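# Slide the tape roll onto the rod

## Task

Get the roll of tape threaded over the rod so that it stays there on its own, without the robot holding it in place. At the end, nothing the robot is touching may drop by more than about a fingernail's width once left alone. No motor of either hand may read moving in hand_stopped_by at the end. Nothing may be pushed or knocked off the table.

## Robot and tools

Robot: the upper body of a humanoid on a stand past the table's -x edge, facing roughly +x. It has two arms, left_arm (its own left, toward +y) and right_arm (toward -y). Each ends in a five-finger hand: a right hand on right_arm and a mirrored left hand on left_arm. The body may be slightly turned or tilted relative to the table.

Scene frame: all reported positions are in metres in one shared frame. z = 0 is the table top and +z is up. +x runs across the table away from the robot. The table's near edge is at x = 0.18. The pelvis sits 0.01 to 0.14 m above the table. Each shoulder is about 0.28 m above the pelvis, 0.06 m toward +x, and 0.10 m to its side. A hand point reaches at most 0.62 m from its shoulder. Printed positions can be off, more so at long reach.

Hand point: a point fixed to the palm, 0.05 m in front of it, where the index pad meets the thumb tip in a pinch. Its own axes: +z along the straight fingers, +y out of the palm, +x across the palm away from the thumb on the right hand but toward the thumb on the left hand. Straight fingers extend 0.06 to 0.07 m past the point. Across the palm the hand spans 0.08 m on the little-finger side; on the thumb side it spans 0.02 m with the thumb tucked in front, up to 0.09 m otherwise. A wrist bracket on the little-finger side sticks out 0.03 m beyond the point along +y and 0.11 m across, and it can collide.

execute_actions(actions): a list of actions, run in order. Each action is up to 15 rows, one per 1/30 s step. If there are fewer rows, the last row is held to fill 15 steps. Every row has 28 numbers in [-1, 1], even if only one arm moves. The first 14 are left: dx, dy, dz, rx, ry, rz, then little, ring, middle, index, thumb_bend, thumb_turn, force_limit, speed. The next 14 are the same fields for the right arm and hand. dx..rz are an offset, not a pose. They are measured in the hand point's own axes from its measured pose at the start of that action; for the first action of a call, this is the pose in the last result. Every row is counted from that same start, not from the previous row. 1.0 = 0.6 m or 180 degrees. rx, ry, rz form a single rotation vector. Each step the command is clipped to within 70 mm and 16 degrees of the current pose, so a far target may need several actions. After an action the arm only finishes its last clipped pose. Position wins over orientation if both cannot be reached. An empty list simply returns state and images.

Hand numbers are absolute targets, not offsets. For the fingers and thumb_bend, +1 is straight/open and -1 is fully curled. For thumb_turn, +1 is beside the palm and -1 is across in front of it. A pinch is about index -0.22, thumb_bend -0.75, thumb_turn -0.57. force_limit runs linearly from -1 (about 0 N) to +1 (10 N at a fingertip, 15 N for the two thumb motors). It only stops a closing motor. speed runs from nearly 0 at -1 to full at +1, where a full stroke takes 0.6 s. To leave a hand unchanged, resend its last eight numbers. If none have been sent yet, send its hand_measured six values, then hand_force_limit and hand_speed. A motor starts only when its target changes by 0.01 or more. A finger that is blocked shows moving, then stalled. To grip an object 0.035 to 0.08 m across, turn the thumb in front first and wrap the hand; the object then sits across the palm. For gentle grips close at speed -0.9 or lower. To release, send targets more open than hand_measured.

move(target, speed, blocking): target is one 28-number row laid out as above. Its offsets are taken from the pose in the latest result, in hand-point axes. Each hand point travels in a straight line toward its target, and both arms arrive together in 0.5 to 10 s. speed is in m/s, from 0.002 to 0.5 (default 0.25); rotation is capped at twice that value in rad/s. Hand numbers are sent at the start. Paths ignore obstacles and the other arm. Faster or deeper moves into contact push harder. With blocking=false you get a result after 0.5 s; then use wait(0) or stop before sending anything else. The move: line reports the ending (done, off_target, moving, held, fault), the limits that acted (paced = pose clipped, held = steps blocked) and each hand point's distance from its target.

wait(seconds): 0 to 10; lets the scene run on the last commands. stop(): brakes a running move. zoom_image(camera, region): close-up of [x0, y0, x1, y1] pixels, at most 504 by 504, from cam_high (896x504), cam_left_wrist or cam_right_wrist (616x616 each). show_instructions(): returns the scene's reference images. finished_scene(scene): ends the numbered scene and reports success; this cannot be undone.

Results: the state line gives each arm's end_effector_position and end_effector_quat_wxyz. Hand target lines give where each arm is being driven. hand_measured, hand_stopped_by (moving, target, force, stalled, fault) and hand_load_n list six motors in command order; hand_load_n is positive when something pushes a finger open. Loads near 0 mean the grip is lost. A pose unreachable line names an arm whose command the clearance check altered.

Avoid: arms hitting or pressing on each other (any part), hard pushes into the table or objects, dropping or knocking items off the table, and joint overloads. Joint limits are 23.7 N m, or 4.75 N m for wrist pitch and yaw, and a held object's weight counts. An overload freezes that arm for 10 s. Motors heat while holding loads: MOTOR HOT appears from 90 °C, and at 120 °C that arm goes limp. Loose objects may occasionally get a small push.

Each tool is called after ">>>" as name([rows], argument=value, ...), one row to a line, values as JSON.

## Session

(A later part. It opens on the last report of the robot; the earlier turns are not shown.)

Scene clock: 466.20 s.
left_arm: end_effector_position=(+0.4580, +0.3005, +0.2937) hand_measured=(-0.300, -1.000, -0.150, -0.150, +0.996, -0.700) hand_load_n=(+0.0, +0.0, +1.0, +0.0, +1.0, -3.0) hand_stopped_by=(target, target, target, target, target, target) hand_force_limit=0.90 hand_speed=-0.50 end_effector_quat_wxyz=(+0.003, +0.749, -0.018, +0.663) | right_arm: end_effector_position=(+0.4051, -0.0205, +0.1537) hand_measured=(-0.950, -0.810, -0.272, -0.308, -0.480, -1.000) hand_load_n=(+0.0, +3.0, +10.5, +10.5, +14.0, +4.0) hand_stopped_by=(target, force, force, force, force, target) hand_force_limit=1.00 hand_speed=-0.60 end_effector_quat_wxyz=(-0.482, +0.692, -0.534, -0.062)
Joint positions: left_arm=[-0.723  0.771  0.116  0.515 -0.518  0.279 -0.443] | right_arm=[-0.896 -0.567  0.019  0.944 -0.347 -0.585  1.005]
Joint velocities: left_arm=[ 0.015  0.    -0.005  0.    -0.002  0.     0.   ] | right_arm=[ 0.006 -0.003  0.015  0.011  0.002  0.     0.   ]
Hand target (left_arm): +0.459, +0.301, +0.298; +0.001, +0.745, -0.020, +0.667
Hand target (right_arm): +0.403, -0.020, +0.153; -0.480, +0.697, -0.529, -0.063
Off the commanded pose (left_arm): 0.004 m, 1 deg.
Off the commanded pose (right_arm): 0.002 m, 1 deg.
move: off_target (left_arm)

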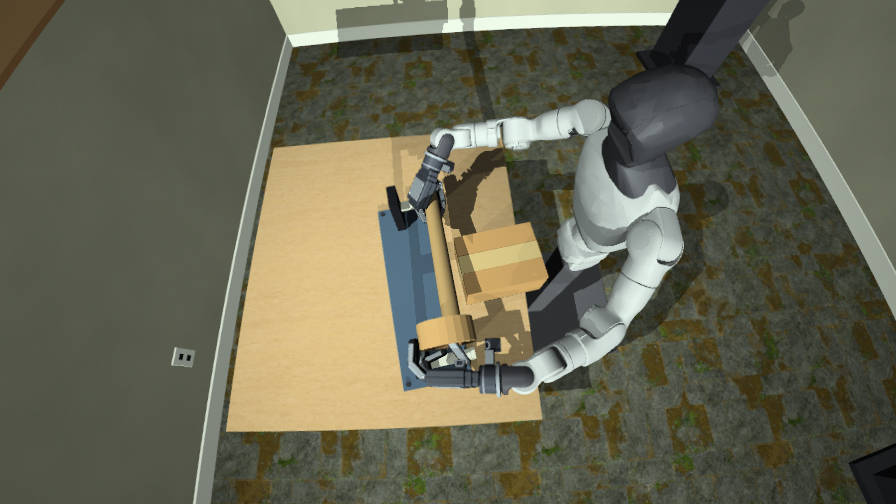

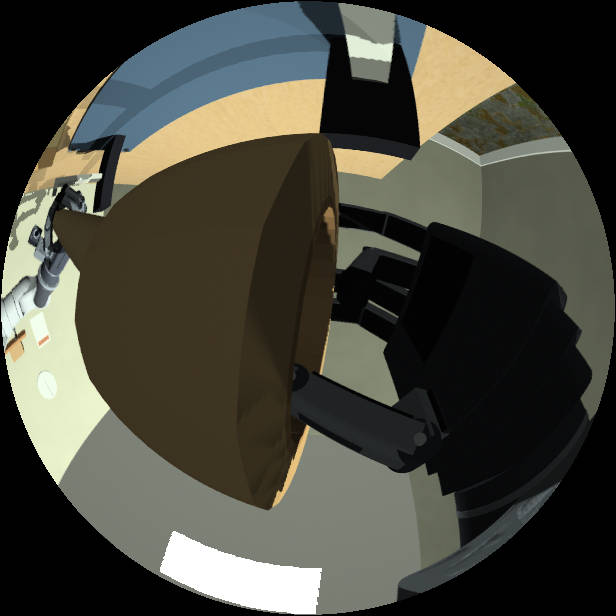

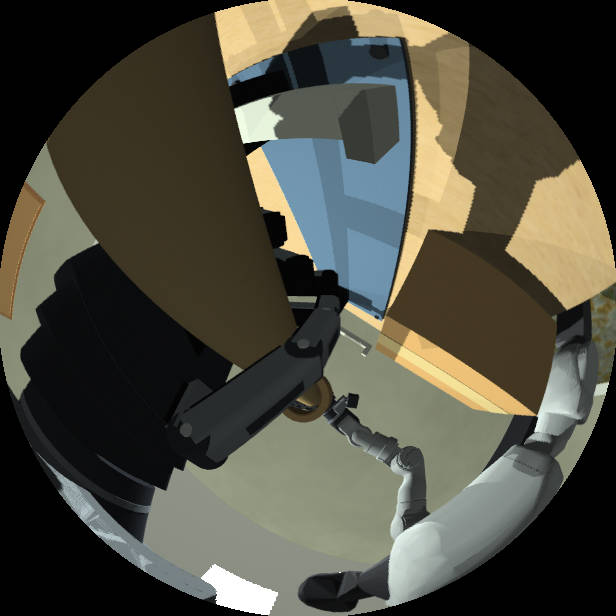

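>>> move(target=[0,-0.01,0,0,0,0,-0.45,-1,-0.45,-0.45,1,-0.7,0.9,-0.5,0,0,0,0,0,0,-0.95,-0.95,-0.95,-0.95,-0.95,-1,1,-0.6], speed=0.02)

>>> move(target=[0,0.035,-0.02,0,0,0,-0.45,-1,-0.45,-0.45,1,-0.7,0.9,-0.5,0,0,0,0,0,0,-0.95,-0.95,-0.95,-0.95,-0.95,-1,1,-0.6], speed=0.02)

>>> zoom_image(camera="cam_high", region=[400,260,560,400])

Scene clock: 472.27 s.
left_arm: end_effector_position=(+0.4573, +0.3042, +0.2866) hand_measured=(-0.450, -1.000, -0.438, -0.450, +0.998, -0.700) hand_load_n=(+0.0, -1.0, +9.5, +0.0, +3.0, -0.5) hand_stopped_by=(target, target, force, target, target, target) hand_force_limit=0.90 hand_speed=-0.50 end_effector_quat_wxyz=(+0.005, +0.755, -0.021, +0.656) | right_arm: end_effector_position=(+0.4050, -0.0213, +0.1523) hand_measured=(-0.950, -0.810, -0.272, -0.308, -0.480, -1.000) hand_load_n=(+0.0, +3.0, +10.5, +10.5, +14.0, +4.0) hand_stopped_by=(target, force, force, force, force, target) hand_force_limit=1.00 hand_speed=-0.60 end_effector_quat_wxyz=(-0.481, +0.691, -0.536, -0.062)
Joint positions: left_arm=[-0.734  0.775  0.113  0.566 -0.502  0.261 -0.476] | right_arm=[-0.894 -0.567  0.02   0.945 -0.349 -0.582  1.003]
Joint velocities: left_arm=[ 0.011 -0.017  0.009  0.002  0.025 -0.001 -0.002] | right_arm=[0.012 0.005 0.002 0.003 0.017 0.    0.   ]
Hand target (left_arm): +0.458, +0.306, +0.294; +0.004, +0.748, -0.017, +0.663
Hand target (right_arm): +0.405, -0.021, +0.154; -0.482, +0.692, -0.534, -0.062
Off the commanded pose (left_arm): 0.008 m, 1 deg.
Off the commanded pose (right_arm): 0.002 m, 0 deg.
move: off_target (left_arm)

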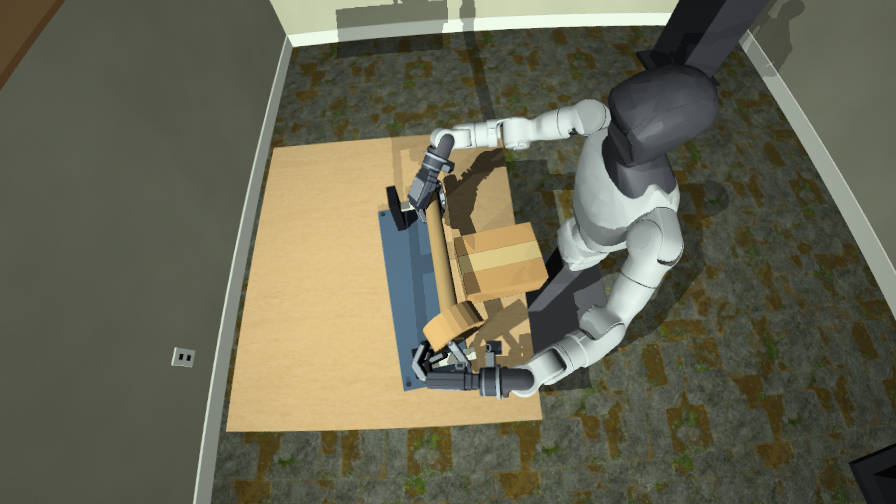

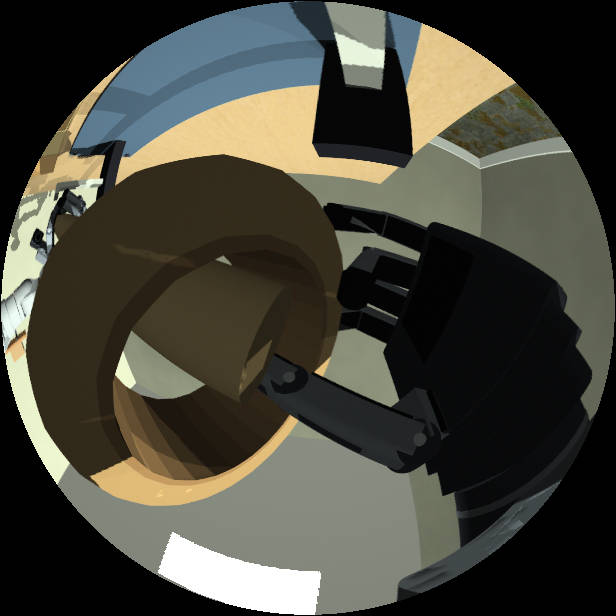

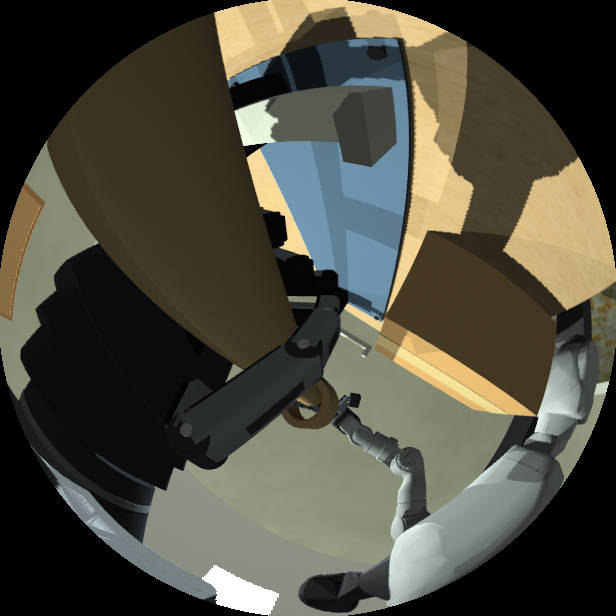

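Scene clock: 473.70 s.
left_arm: end_effector_position=(+0.4432, +0.2952, +0.2846) hand_measured=(-0.450, -1.000, -0.438, -0.450, +0.998, -0.700) hand_load_n=(+0.0, -1.0, +8.0, +0.0, +3.0, -0.5) hand_stopped_by=(target, target, force, target, target, target) hand_force_limit=0.90 hand_speed=-0.50 end_effector_quat_wxyz=(-0.016, +0.759, -0.019, +0.650) | right_arm: end_effector_position=(+0.4010, -0.0292, +0.1439) hand_measured=(-0.950, -0.810, -0.272, -0.308, -0.480, -1.000) hand_load_n=(+1.0, +3.0, +10.5, +9.5, +14.0, +3.5) hand_stopped_by=(target, force, force, force, force, target) hand_force_limit=1.00 hand_speed=-0.60 end_effector_quat_wxyz=(-0.465, +0.697, -0.543, -0.060)
Joint positions: left_arm=[-0.596  0.768  0.162  0.3   -0.515  0.386 -0.368] | right_arm=[-0.88  -0.576  0.019  0.947 -0.366 -0.581  1.014]
Joint velocities: left_arm=[ 0.005  0.008  0.011 -0.011 -0.011  0.01   0.   ] | right_arm=[ 0.006  0.     0.005  0.008 -0.017  0.     0.004]
Hand target (left_arm): +0.443, +0.284, +0.287; +0.003, +0.756, -0.023, +0.654
Hand target (right_arm): +0.405, -0.022, +0.152; -0.481, +0.691, -0.536, -0.062
Off the commanded pose (left_arm): 0.012 m, 3 deg.
Off the commanded pose (right_arm): 0.012 m, 2 deg.
move: off_target (left_arm, right_arm)

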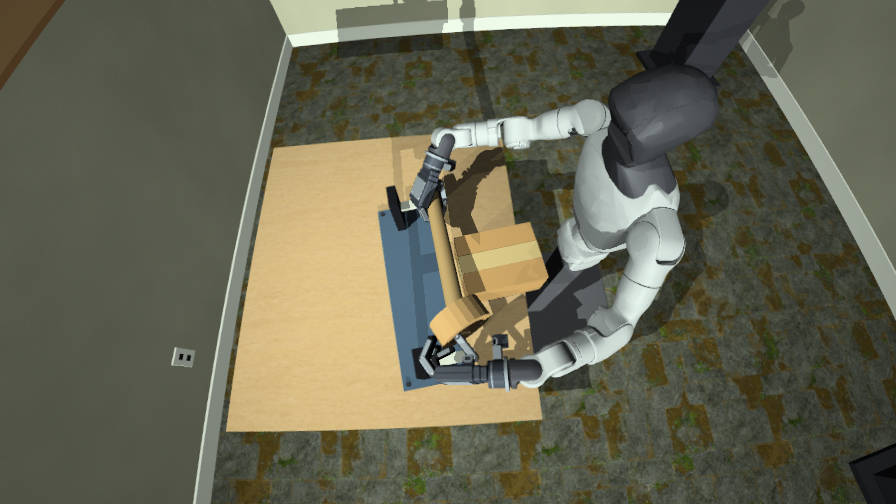

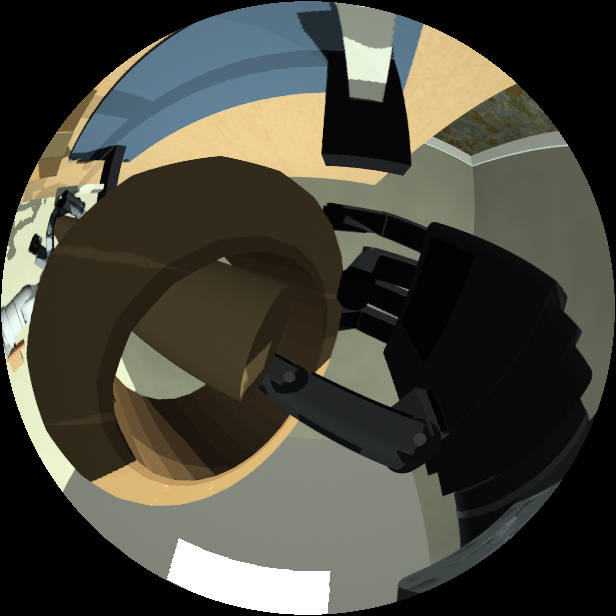

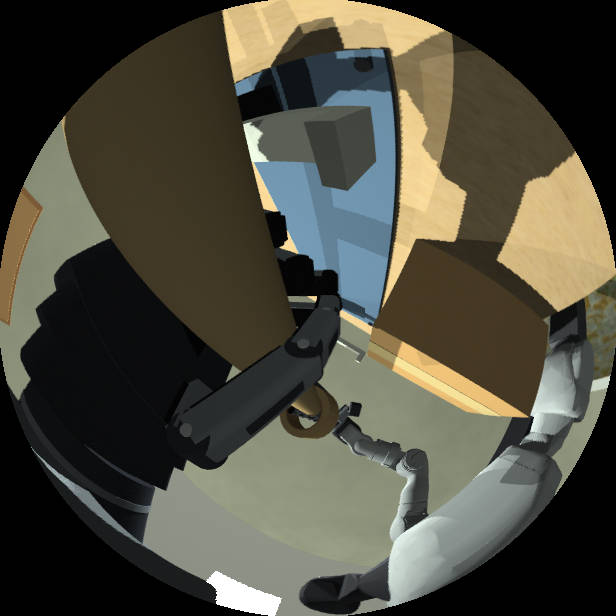

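Region (400, 260, 560, 400) of cam_high's 896x504 image, scaled by 3.150, with more detail than that image has; it fills the top 441 rows of this view, and the rest is white.

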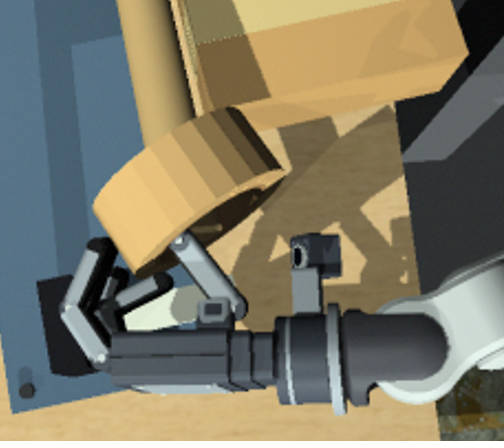

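>>> move(target=[0,-0.015,0,0,0,0,-0.2,-1,0.1,0.1,1,-0.7,0.9,-0.8,0,0,0,0,0,0,-0.95,-0.95,-0.95,-0.95,-0.95,-1,1,-0.6], speed=0.02)

>>> zoom_image(camera="cam_high", region=[400,260,560,400])

Scene clock: 482.57 s.
left_arm: end_effector_position=(+0.4433, +0.3034, +0.2827) hand_measured=(-0.200, -1.000, +0.100, +0.100, +0.996, -0.700) hand_load_n=(+0.0, +0.0, +0.0, +0.0, +0.0, -3.0) hand_stopped_by=(target, target, target, target, target, target) hand_force_limit=0.90 hand_speed=-0.80 end_effector_quat_wxyz=(-0.014, +0.761, -0.018, +0.648) | right_arm: end_effector_position=(+0.4013, -0.0296, +0.1435) hand_measured=(-0.950, -0.810, -0.272, -0.308, -0.480, -1.000) hand_load_n=(+0.0, +3.0, +11.0, +10.0, +14.0, +4.0) hand_stopped_by=(target, force, force, force, force, target) hand_force_limit=1.00 hand_speed=-0.60 end_effector_quat_wxyz=(-0.464, +0.695, -0.545, -0.060)
Joint positions: left_arm=[-0.614  0.783  0.161  0.364 -0.513  0.358 -0.404] | right_arm=[-0.88  -0.576  0.018  0.949 -0.366 -0.578  1.013]
Joint velocities: left_arm=[-0.002 -0.005 -0.009  0.    -0.008  0.     0.   ] | right_arm=[-0.005 -0.003  0.002 -0.011 -0.015  0.     0.   ]
Hand target (left_arm): +0.444, +0.304, +0.286; -0.015, +0.759, -0.018, +0.651
Hand target (right_arm): +0.401, -0.029, +0.144; -0.465, +0.697, -0.543, -0.060
Off the commanded pose (left_arm): 0.003 m, 0 deg.
Off the commanded pose (right_arm): 0.001 m, 0 deg.
move: done

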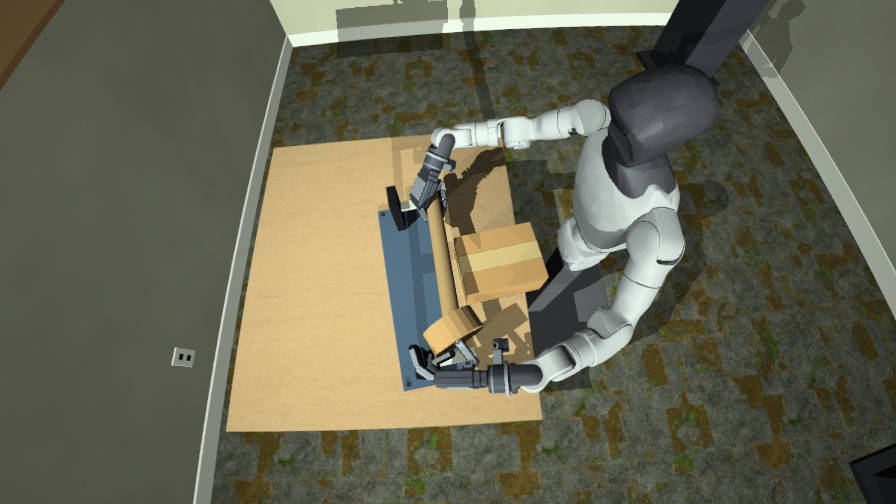

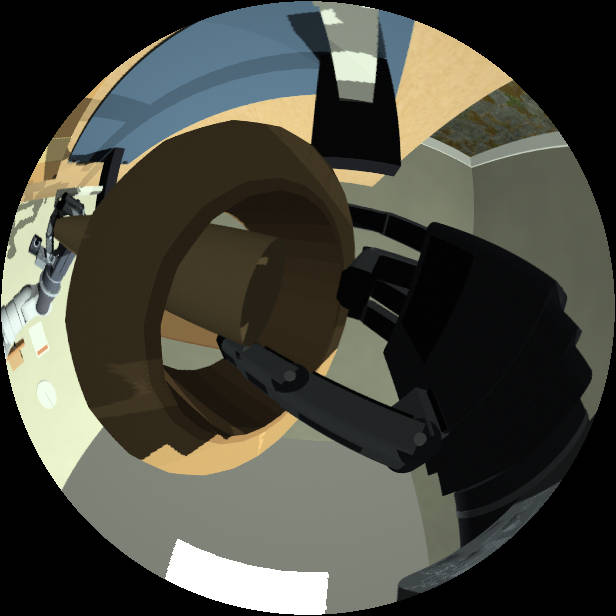

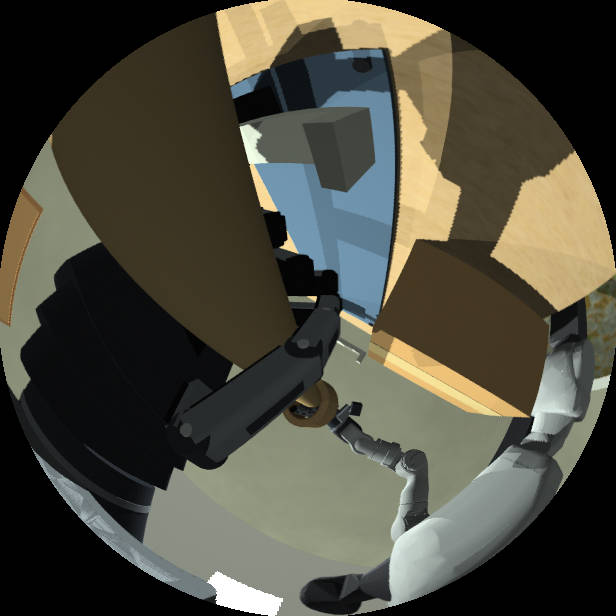

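Region (400, 260, 560, 400) of cam_high's 896x504 image, scaled by 3.150, with more detail than that image has; it fills the top 441 rows of this view, and the rest is white.

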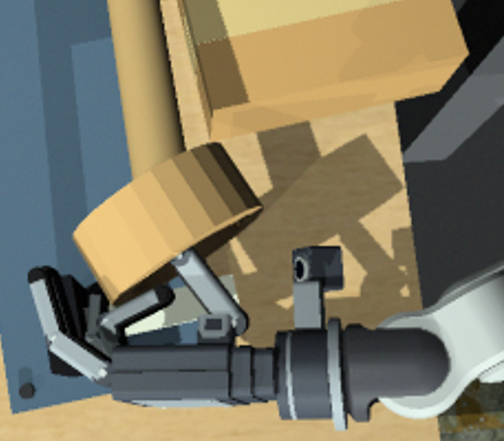

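>>> move(target=[-0.02,0,0.008,0,0,0,-0.2,-1,0.1,0.1,1,-0.7,0.9,-0.8,-0.035,-0.012,0.002,0.012,-0.024,0.013,-0.95,-0.95,-0.95,-0.95,-0.95,-1,1,-0.6], speed=0.02)

>>> zoom_image(camera="cam_high", region=[400,260,560,400])

Scene clock: 493.07 s.
left_arm: end_effector_position=(+0.4469, +0.3071, +0.2827) hand_measured=(-0.200, -1.000, +0.100, +0.100, +0.996, -0.700) hand_load_n=(+0.0, +0.0, +0.0, +0.0, +0.0, +0.0) hand_stopped_by=(target, target, target, target, target, target) hand_force_limit=0.90 hand_speed=-0.80 end_effector_quat_wxyz=(-0.018, +0.751, -0.016, +0.660) | right_arm: end_effector_position=(+0.3954, -0.0247, +0.1456) hand_measured=(-0.950, -0.810, -0.272, -0.308, -0.480, -1.000) hand_load_n=(+0.0, +2.5, +10.5, +11.5, +14.0, +5.5) hand_stopped_by=(target, force, force, force, force, target) hand_force_limit=1.00 hand_speed=-0.60 end_effector_quat_wxyz=(-0.471, +0.682, -0.553, -0.080)
Joint positions: left_arm=[-0.634  0.775  0.14   0.439 -0.513  0.269 -0.409] | right_arm=[-0.84  -0.546 -0.043  0.89  -0.361 -0.54   1.056]
Joint velocities: left_arm=[-0.002 -0.006 -0.002  0.011 -0.002 -0.002  0.   ] | right_arm=[ 0.003  0.006 -0.032 -0.005 -0.032  0.     0.013]
Hand target (left_arm): +0.446, +0.304, +0.270; -0.014, +0.761, -0.017, +0.648
Hand target (right_arm): +0.400, -0.015, +0.159; -0.497, +0.672, -0.542, -0.084
Off the commanded pose (left_arm): 0.013 m, 2 deg.
Off the commanded pose (right_arm): 0.018 m, 3 deg.
move: off_target (left_arm, right_arm)

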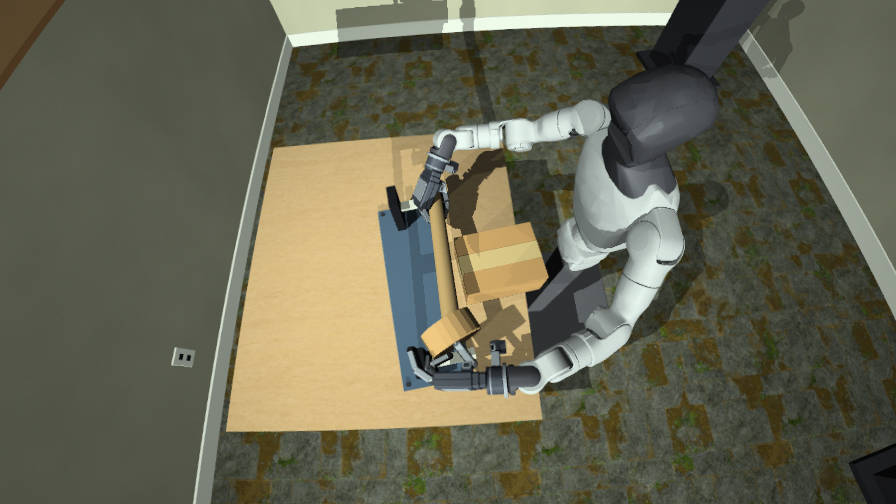

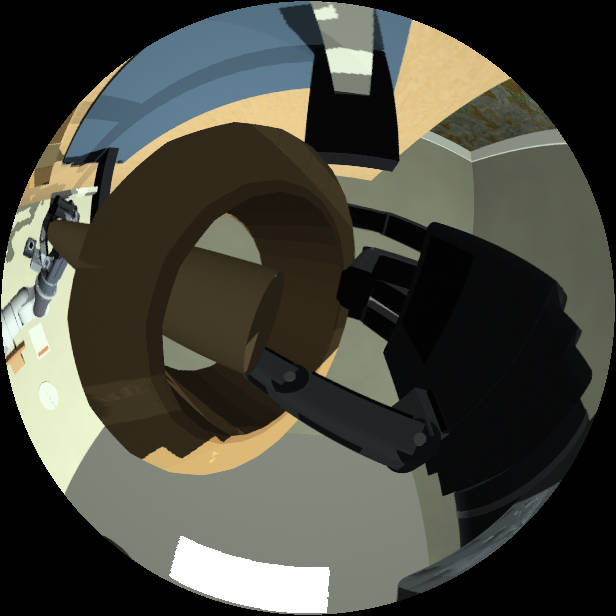

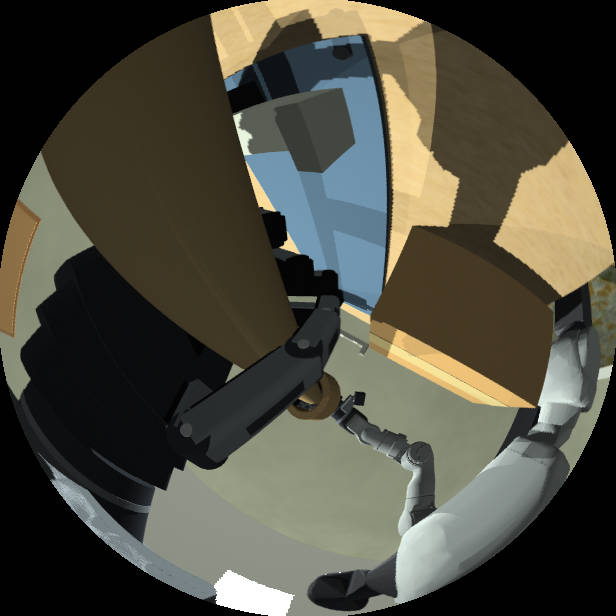

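Region (400, 260, 560, 400) of cam_high's 896x504 image, scaled by 3.150, with more detail than that image has; it fills the top 441 rows of this view, and the rest is white.

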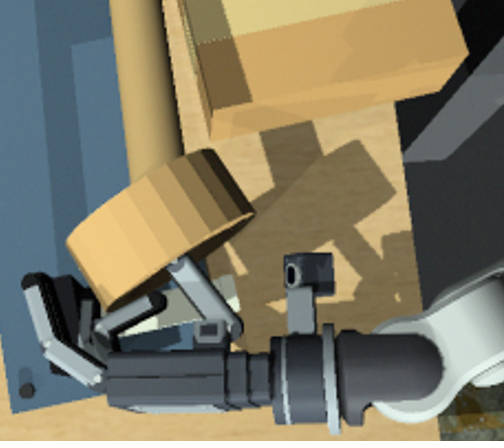

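>>> move(target=[0.01,0,0.015,0,0,0,-0.2,-1,0.1,0.1,1,-0.7,0.9,-0.8,-0.02,0.012,-0.02,0,0,0,-0.95,-0.95,-0.95,-0.95,-0.95,-1,1,-0.6], speed=0.02)

>>> move(target=[0,0,0,0,0,0,-0.2,-1,0.1,0.1,1,-0.7,0.9,-0.8,-0.04,-0.02,-0.015,0.012,-0.024,0.013,-0.95,-0.95,-0.95,-0.95,-0.95,-1,1,-0.6], speed=0.02)

>>> zoom_image(camera="cam_high", region=[400,260,560,400])

Scene clock: 502.17 s.
left_arm: end_effector_position=(+0.4553, +0.3058, +0.2864) hand_measured=(-0.200, -1.000, +0.100, +0.100, +0.996, -0.700) hand_load_n=(+0.0, +0.0, +0.0, +0.0, +1.0, -3.5) hand_stopped_by=(target, target, target, target, target, target) hand_force_limit=0.90 hand_speed=-0.80 end_effector_quat_wxyz=(-0.015, +0.752, -0.016, +0.659) | right_arm: end_effector_position=(+0.3839, -0.0300, +0.1523) hand_measured=(-0.950, -0.810, -0.272, -0.308, -0.480, -1.000) hand_load_n=(+0.0, +2.0, +10.5, +11.5, +14.0, +5.5) hand_stopped_by=(target, force, force, force, force, target) hand_force_limit=1.00 hand_speed=-0.60 end_effector_quat_wxyz=(-0.466, +0.675, -0.567, -0.073)
Joint positions: left_arm=[-0.691  0.775  0.114  0.495 -0.509  0.267 -0.414] | right_arm=[-0.699 -0.548 -0.086  0.58  -0.339 -0.348  1.118]
Joint velocities: left_arm=[ 0.005  0.005 -0.015  0.009  0.    -0.001  0.   ] | right_arm=[ 0.     0.    -0.011 -0.002 -0.011  0.01   0.004]
Hand target (left_arm): +0.457, +0.306, +0.287; -0.018, +0.751, -0.016, +0.660
Hand target (right_arm): +0.380, -0.026, +0.156; -0.471, +0.682, -0.554, -0.078
Off the commanded pose (left_arm): 0.002 m, 0 deg.
Off the commanded pose (right_arm): 0.007 m, 2 deg.
move: off_target (right_arm)

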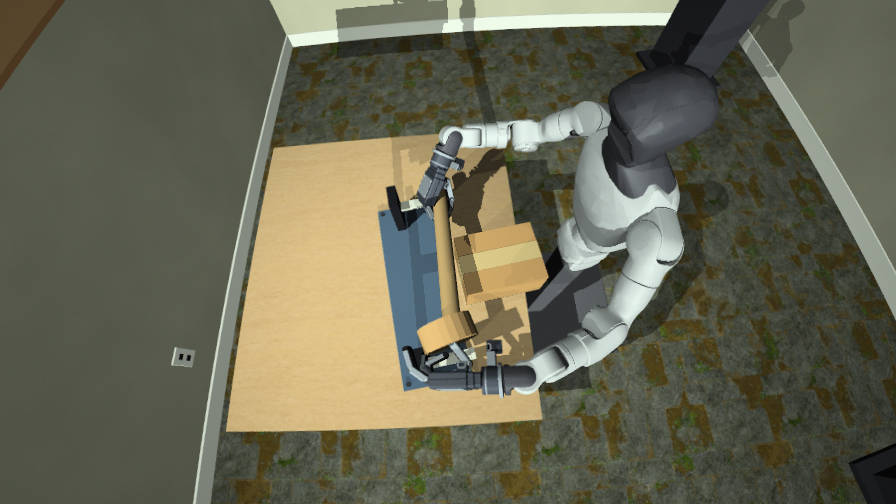

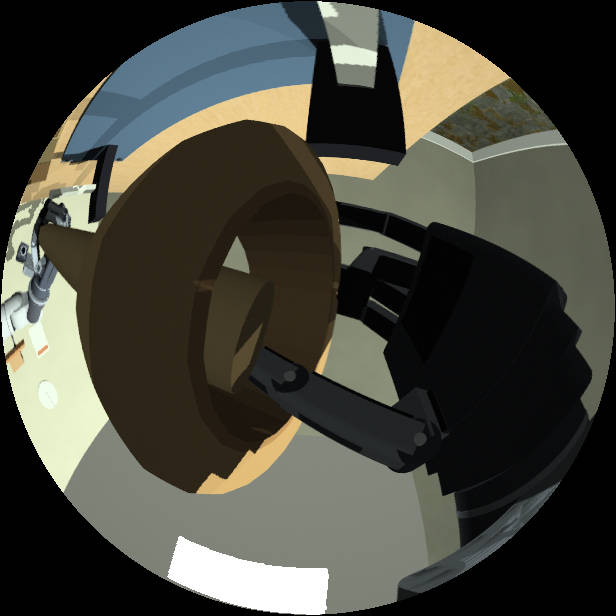

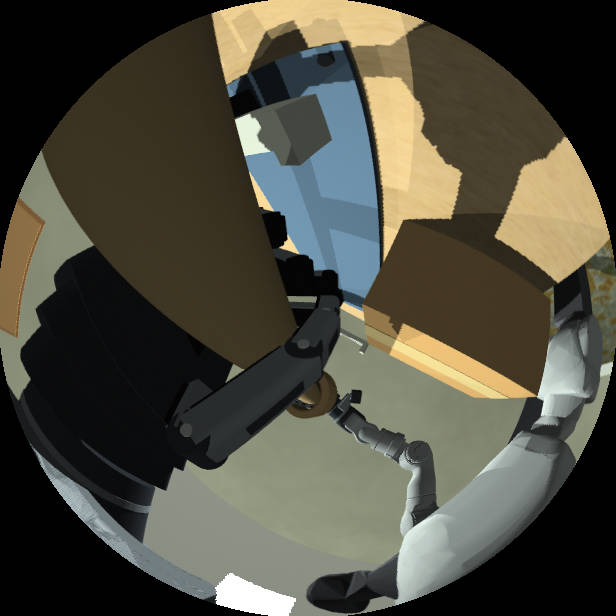

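Scene clock: 504.80 s.
left_arm: end_effector_position=(+0.4563, +0.3030, +0.2975) hand_measured=(-0.200, -1.000, +0.100, +0.100, +0.996, -0.700) hand_load_n=(+0.0, +0.0, +0.0, +0.0, +1.0, -0.5) hand_stopped_by=(target, target, target, target, target, target) hand_force_limit=0.90 hand_speed=-0.80 end_effector_quat_wxyz=(-0.013, +0.742, -0.021, +0.670) | right_arm: end_effector_position=(+0.3760, -0.0319, +0.1580) hand_measured=(-0.950, -0.810, -0.272, -0.308, -0.480, -1.000) hand_load_n=(+0.0, +1.5, +10.5, +12.0, +14.0, +6.5) hand_stopped_by=(target, force, force, force, force, target) hand_force_limit=1.00 hand_speed=-0.60 end_effector_quat_wxyz=(-0.463, +0.664, -0.580, -0.089)
Joint positions: left_arm=[-0.703  0.777  0.117  0.485 -0.516  0.259 -0.418] | right_arm=[-0.663 -0.505 -0.181  0.491 -0.367 -0.283  1.207]
Joint velocities: left_arm=[ 0.005 -0.02  -0.009 -0.006 -0.009  0.     0.   ] | right_arm=[ 0.009  0.043 -0.052 -0.008 -0.031  0.     0.035]
Hand target (left_arm): +0.455, +0.306, +0.286; -0.015, +0.752, -0.016, +0.659
Hand target (right_arm): +0.382, -0.022, +0.178; -0.498, +0.652, -0.563, -0.094
Off the commanded pose (left_arm): 0.011 m, 2 deg.
Off the commanded pose (right_arm): 0.024 m, 5 deg.
move: off_target (left_arm, right_arm)

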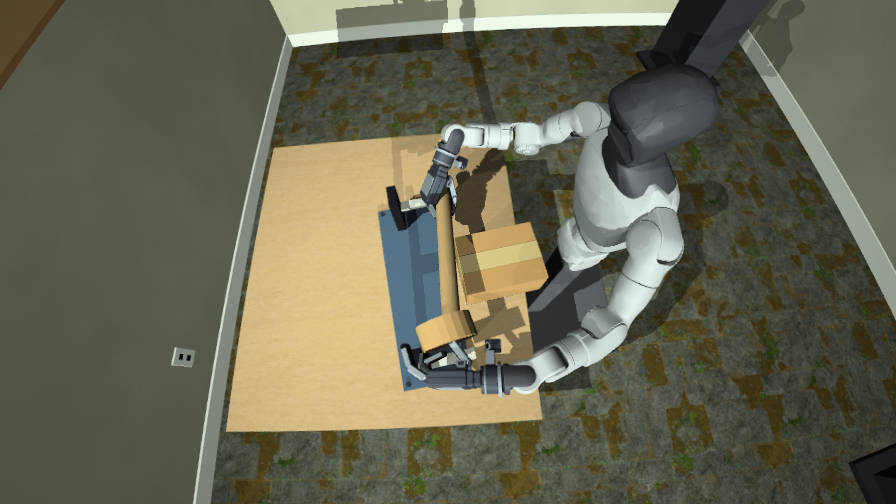

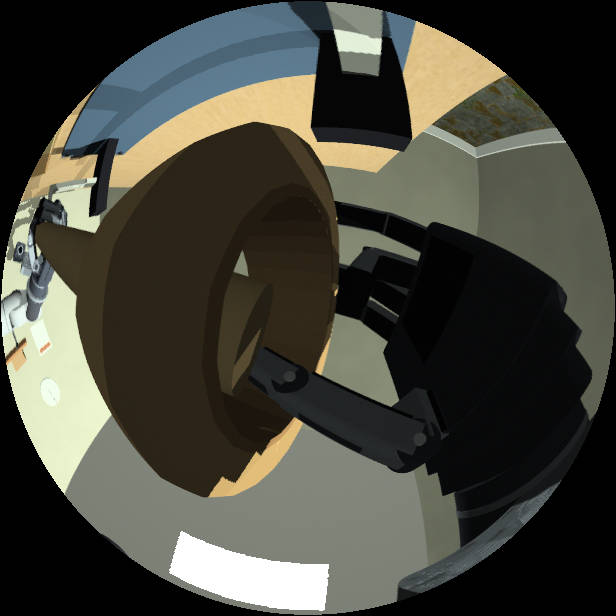

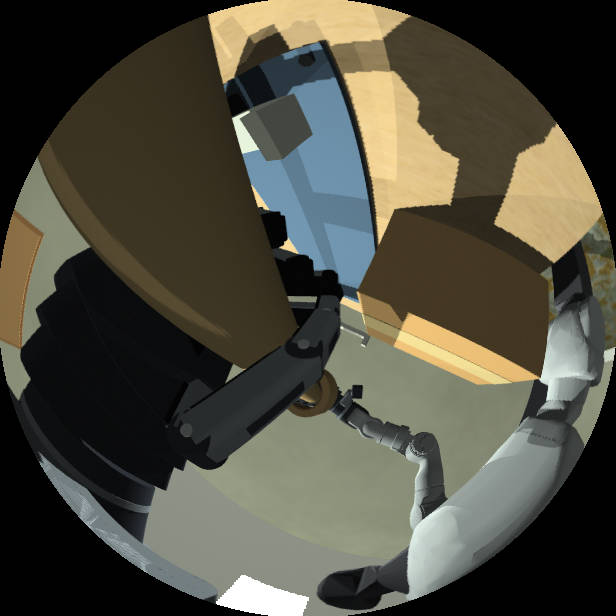

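Region (400, 260, 560, 400) of cam_high's 896x504 image, scaled by 3.150, with more detail than that image has; it fills the top 441 rows of this view, and the rest is white.

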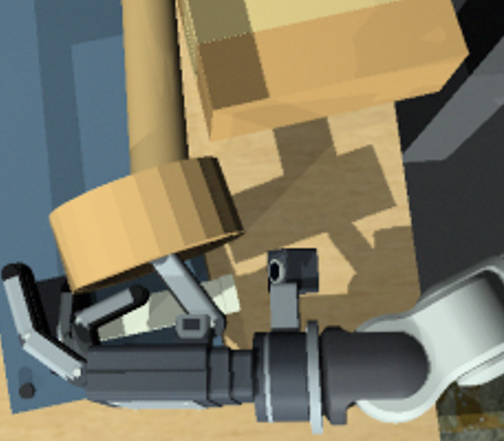

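>>> move(target=[0,-0.01,0,-0.14,0,0,-0.2,-1,0.6,0.6,1,-0.7,0.9,-0.6,0.012,-0.025,0.012,0,0,0,-0.95,-0.95,-0.95,-0.95,-0.95,-1,1,-0.6], speed=0.06)

>>> zoom_image(camera="cam_high", region=[380,260,560,420])

Scene clock: 515.43 s.
left_arm: end_effector_position=(+0.4598, +0.3057, +0.2995) hand_measured=(-0.200, -1.000, +0.600, +0.600, +0.996, -0.700) hand_load_n=(+0.0, +0.0, +0.0, +0.0, -0.5, -2.0) hand_stopped_by=(target, target, target, target, target, target) hand_force_limit=0.90 hand_speed=-0.60 end_effector_quat_wxyz=(+0.073, +0.757, -0.081, +0.644) | right_arm: end_effector_position=(+0.3926, -0.0318, +0.1563) hand_measured=(-0.950, -0.810, -0.272, -0.308, -0.480, -1.000) hand_load_n=(+0.0, +2.5, +10.5, +10.5, +14.0, +5.0) hand_stopped_by=(target, force, force, force, force, target) hand_force_limit=1.00 hand_speed=-0.60 end_effector_quat_wxyz=(-0.462, +0.665, -0.580, -0.092)
Joint positions: left_arm=[-1.198  0.814  0.033  1.411 -0.344 -0.092 -0.922] | right_arm=[-0.795 -0.513 -0.182  0.75  -0.404 -0.41   1.18 ]
Joint velocities: left_arm=[-0.003 -0.009  0.015 -0.002  0.012  0.    -0.001] | right_arm=[ 0.003  0.     0.002 -0.008  0.    -0.003  0.   ]
Hand target (left_arm): +0.459, +0.306, +0.299; +0.073, +0.758, -0.082, +0.643
Hand target (right_arm): +0.394, -0.033, +0.157; -0.463, +0.665, -0.580, -0.089
Off the commanded pose (left_arm): 0.005 m, 14 deg.
Off the commanded pose (right_arm): 0.002 m, 0 deg.
move: off_target (left_arm)

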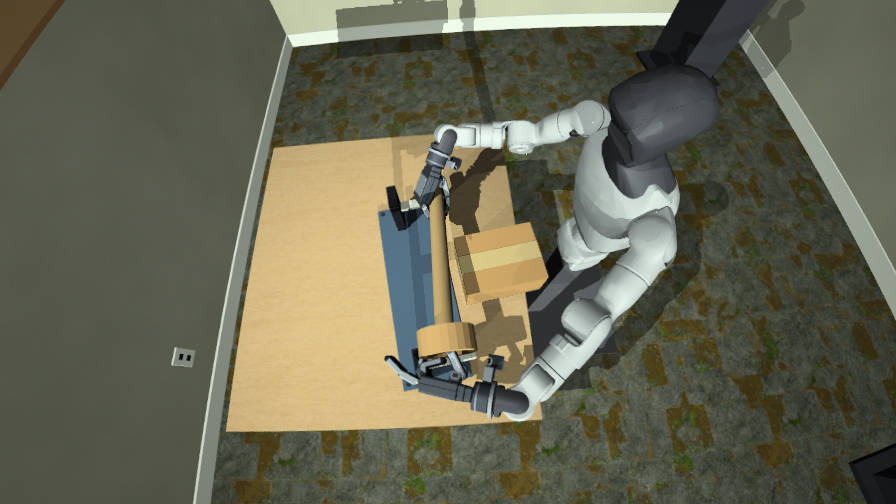

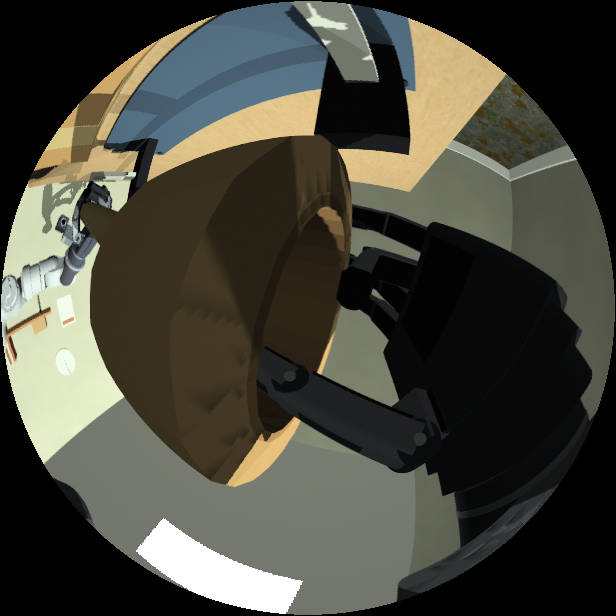

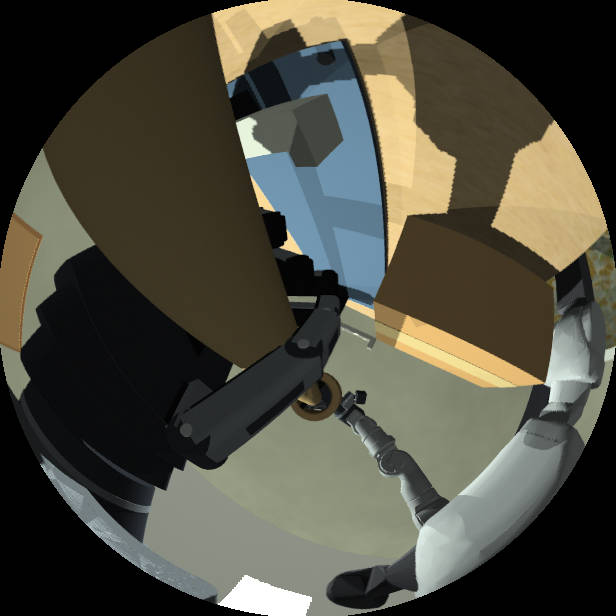

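Region (380, 260, 560, 420) of cam_high's 896x504 image, scaled by 2.800, with more detail than that image has.

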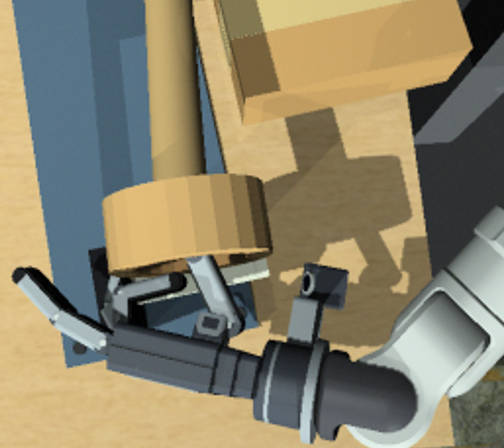

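>>> move(target=[0,0.04,-0.02,0,0,0,-0.2,-1,0.6,0.6,1,-0.7,0.9,-0.6,0,0,0,0,0,0,-0.95,-0.95,-0.95,-0.95,-0.95,-1,1,-0.6], speed=0.03)

>>> zoom_image(camera="cam_high", region=[340,150,620,440])

Scene clock: 533.30 s.
left_arm: end_effector_position=(+0.4411, +0.2851, +0.3012) hand_measured=(-0.200, -1.000, +0.600, +0.600, +0.996, -0.700) hand_load_n=(+0.0, +0.0, +0.0, +0.0, -0.5, -2.5) hand_stopped_by=(target, target, target, target, target, target) hand_force_limit=0.90 hand_speed=-0.60 end_effector_quat_wxyz=(+0.070, +0.759, -0.089, +0.641) | right_arm: end_effector_position=(+0.3924, -0.0318, +0.1562) hand_measured=(-0.950, -0.810, -0.272, -0.308, -0.480, -1.000) hand_load_n=(+0.0, +2.5, +10.5, +10.5, +14.0, +5.0) hand_stopped_by=(target, force, force, force, force, target) hand_force_limit=1.00 hand_speed=-0.60 end_effector_quat_wxyz=(-0.462, +0.665, -0.579, -0.093)
Joint positions: left_arm=[-0.799  0.848  0.099  0.626 -0.504  0.301 -0.72 ] | right_arm=[-0.795 -0.513 -0.182  0.75  -0.404 -0.411  1.181]
Joint velocities: left_arm=[-0.003  0.011  0.005 -0.003 -0.005  0.009  0.003] | right_arm=[-0.008 -0.02  -0.012 -0.003  0.009  0.     0.   ]
Hand target (left_arm): +0.441, +0.286, +0.302; +0.070, +0.759, -0.086, +0.641
Hand target (right_arm): +0.393, -0.032, +0.156; -0.462, +0.665, -0.580, -0.092
Off the commanded pose (left_arm): 0.002 m, 1 deg.
Off the commanded pose (right_arm): 0.000 m, 0 deg.
move: done

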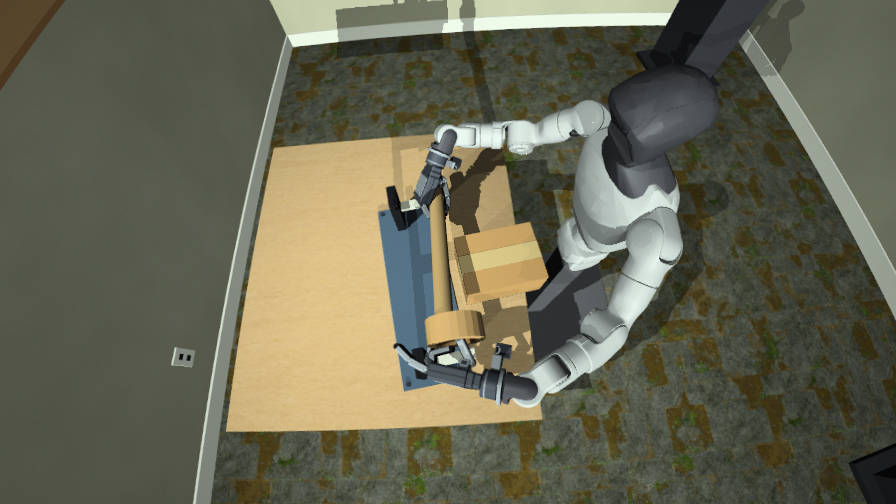

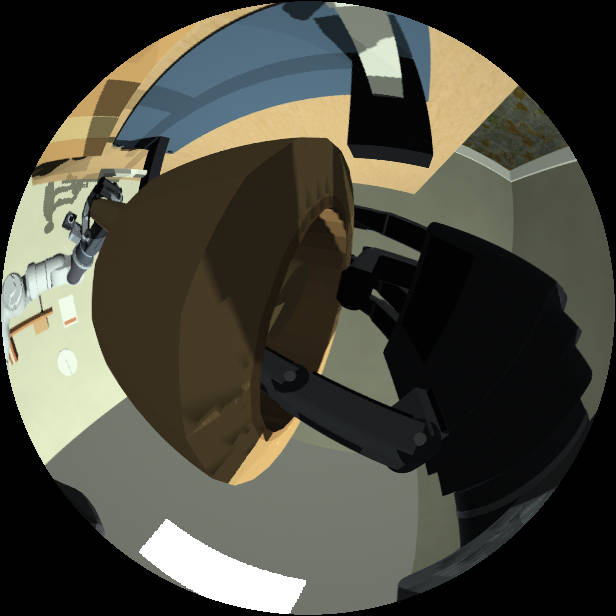

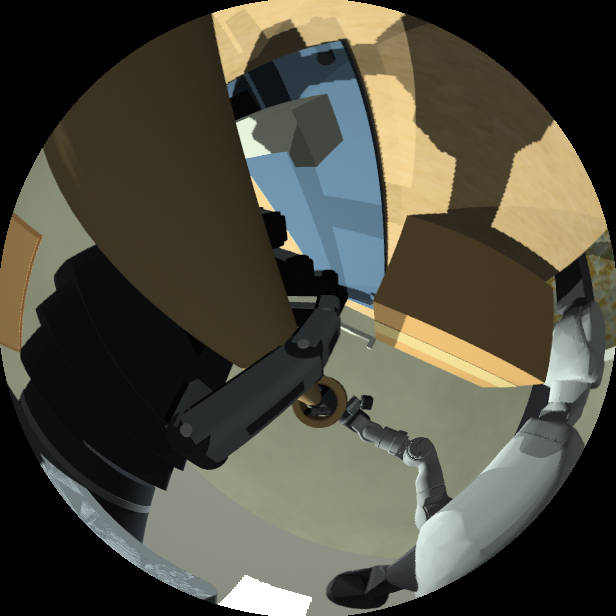

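Region (340, 150, 620, 440) of cam_high's 896x504 image, scaled by 1.738, with more detail than that image has; it fills the left 487 columns of this view, and the rest is white.

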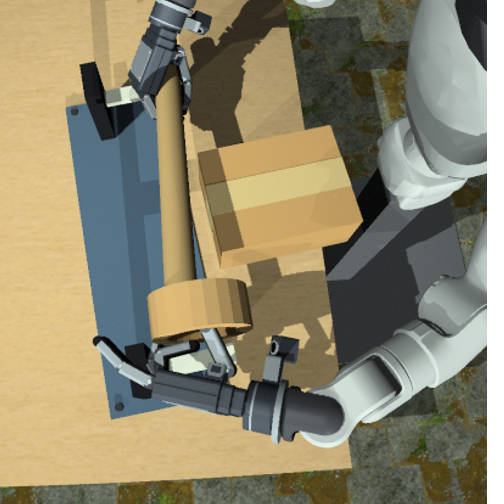

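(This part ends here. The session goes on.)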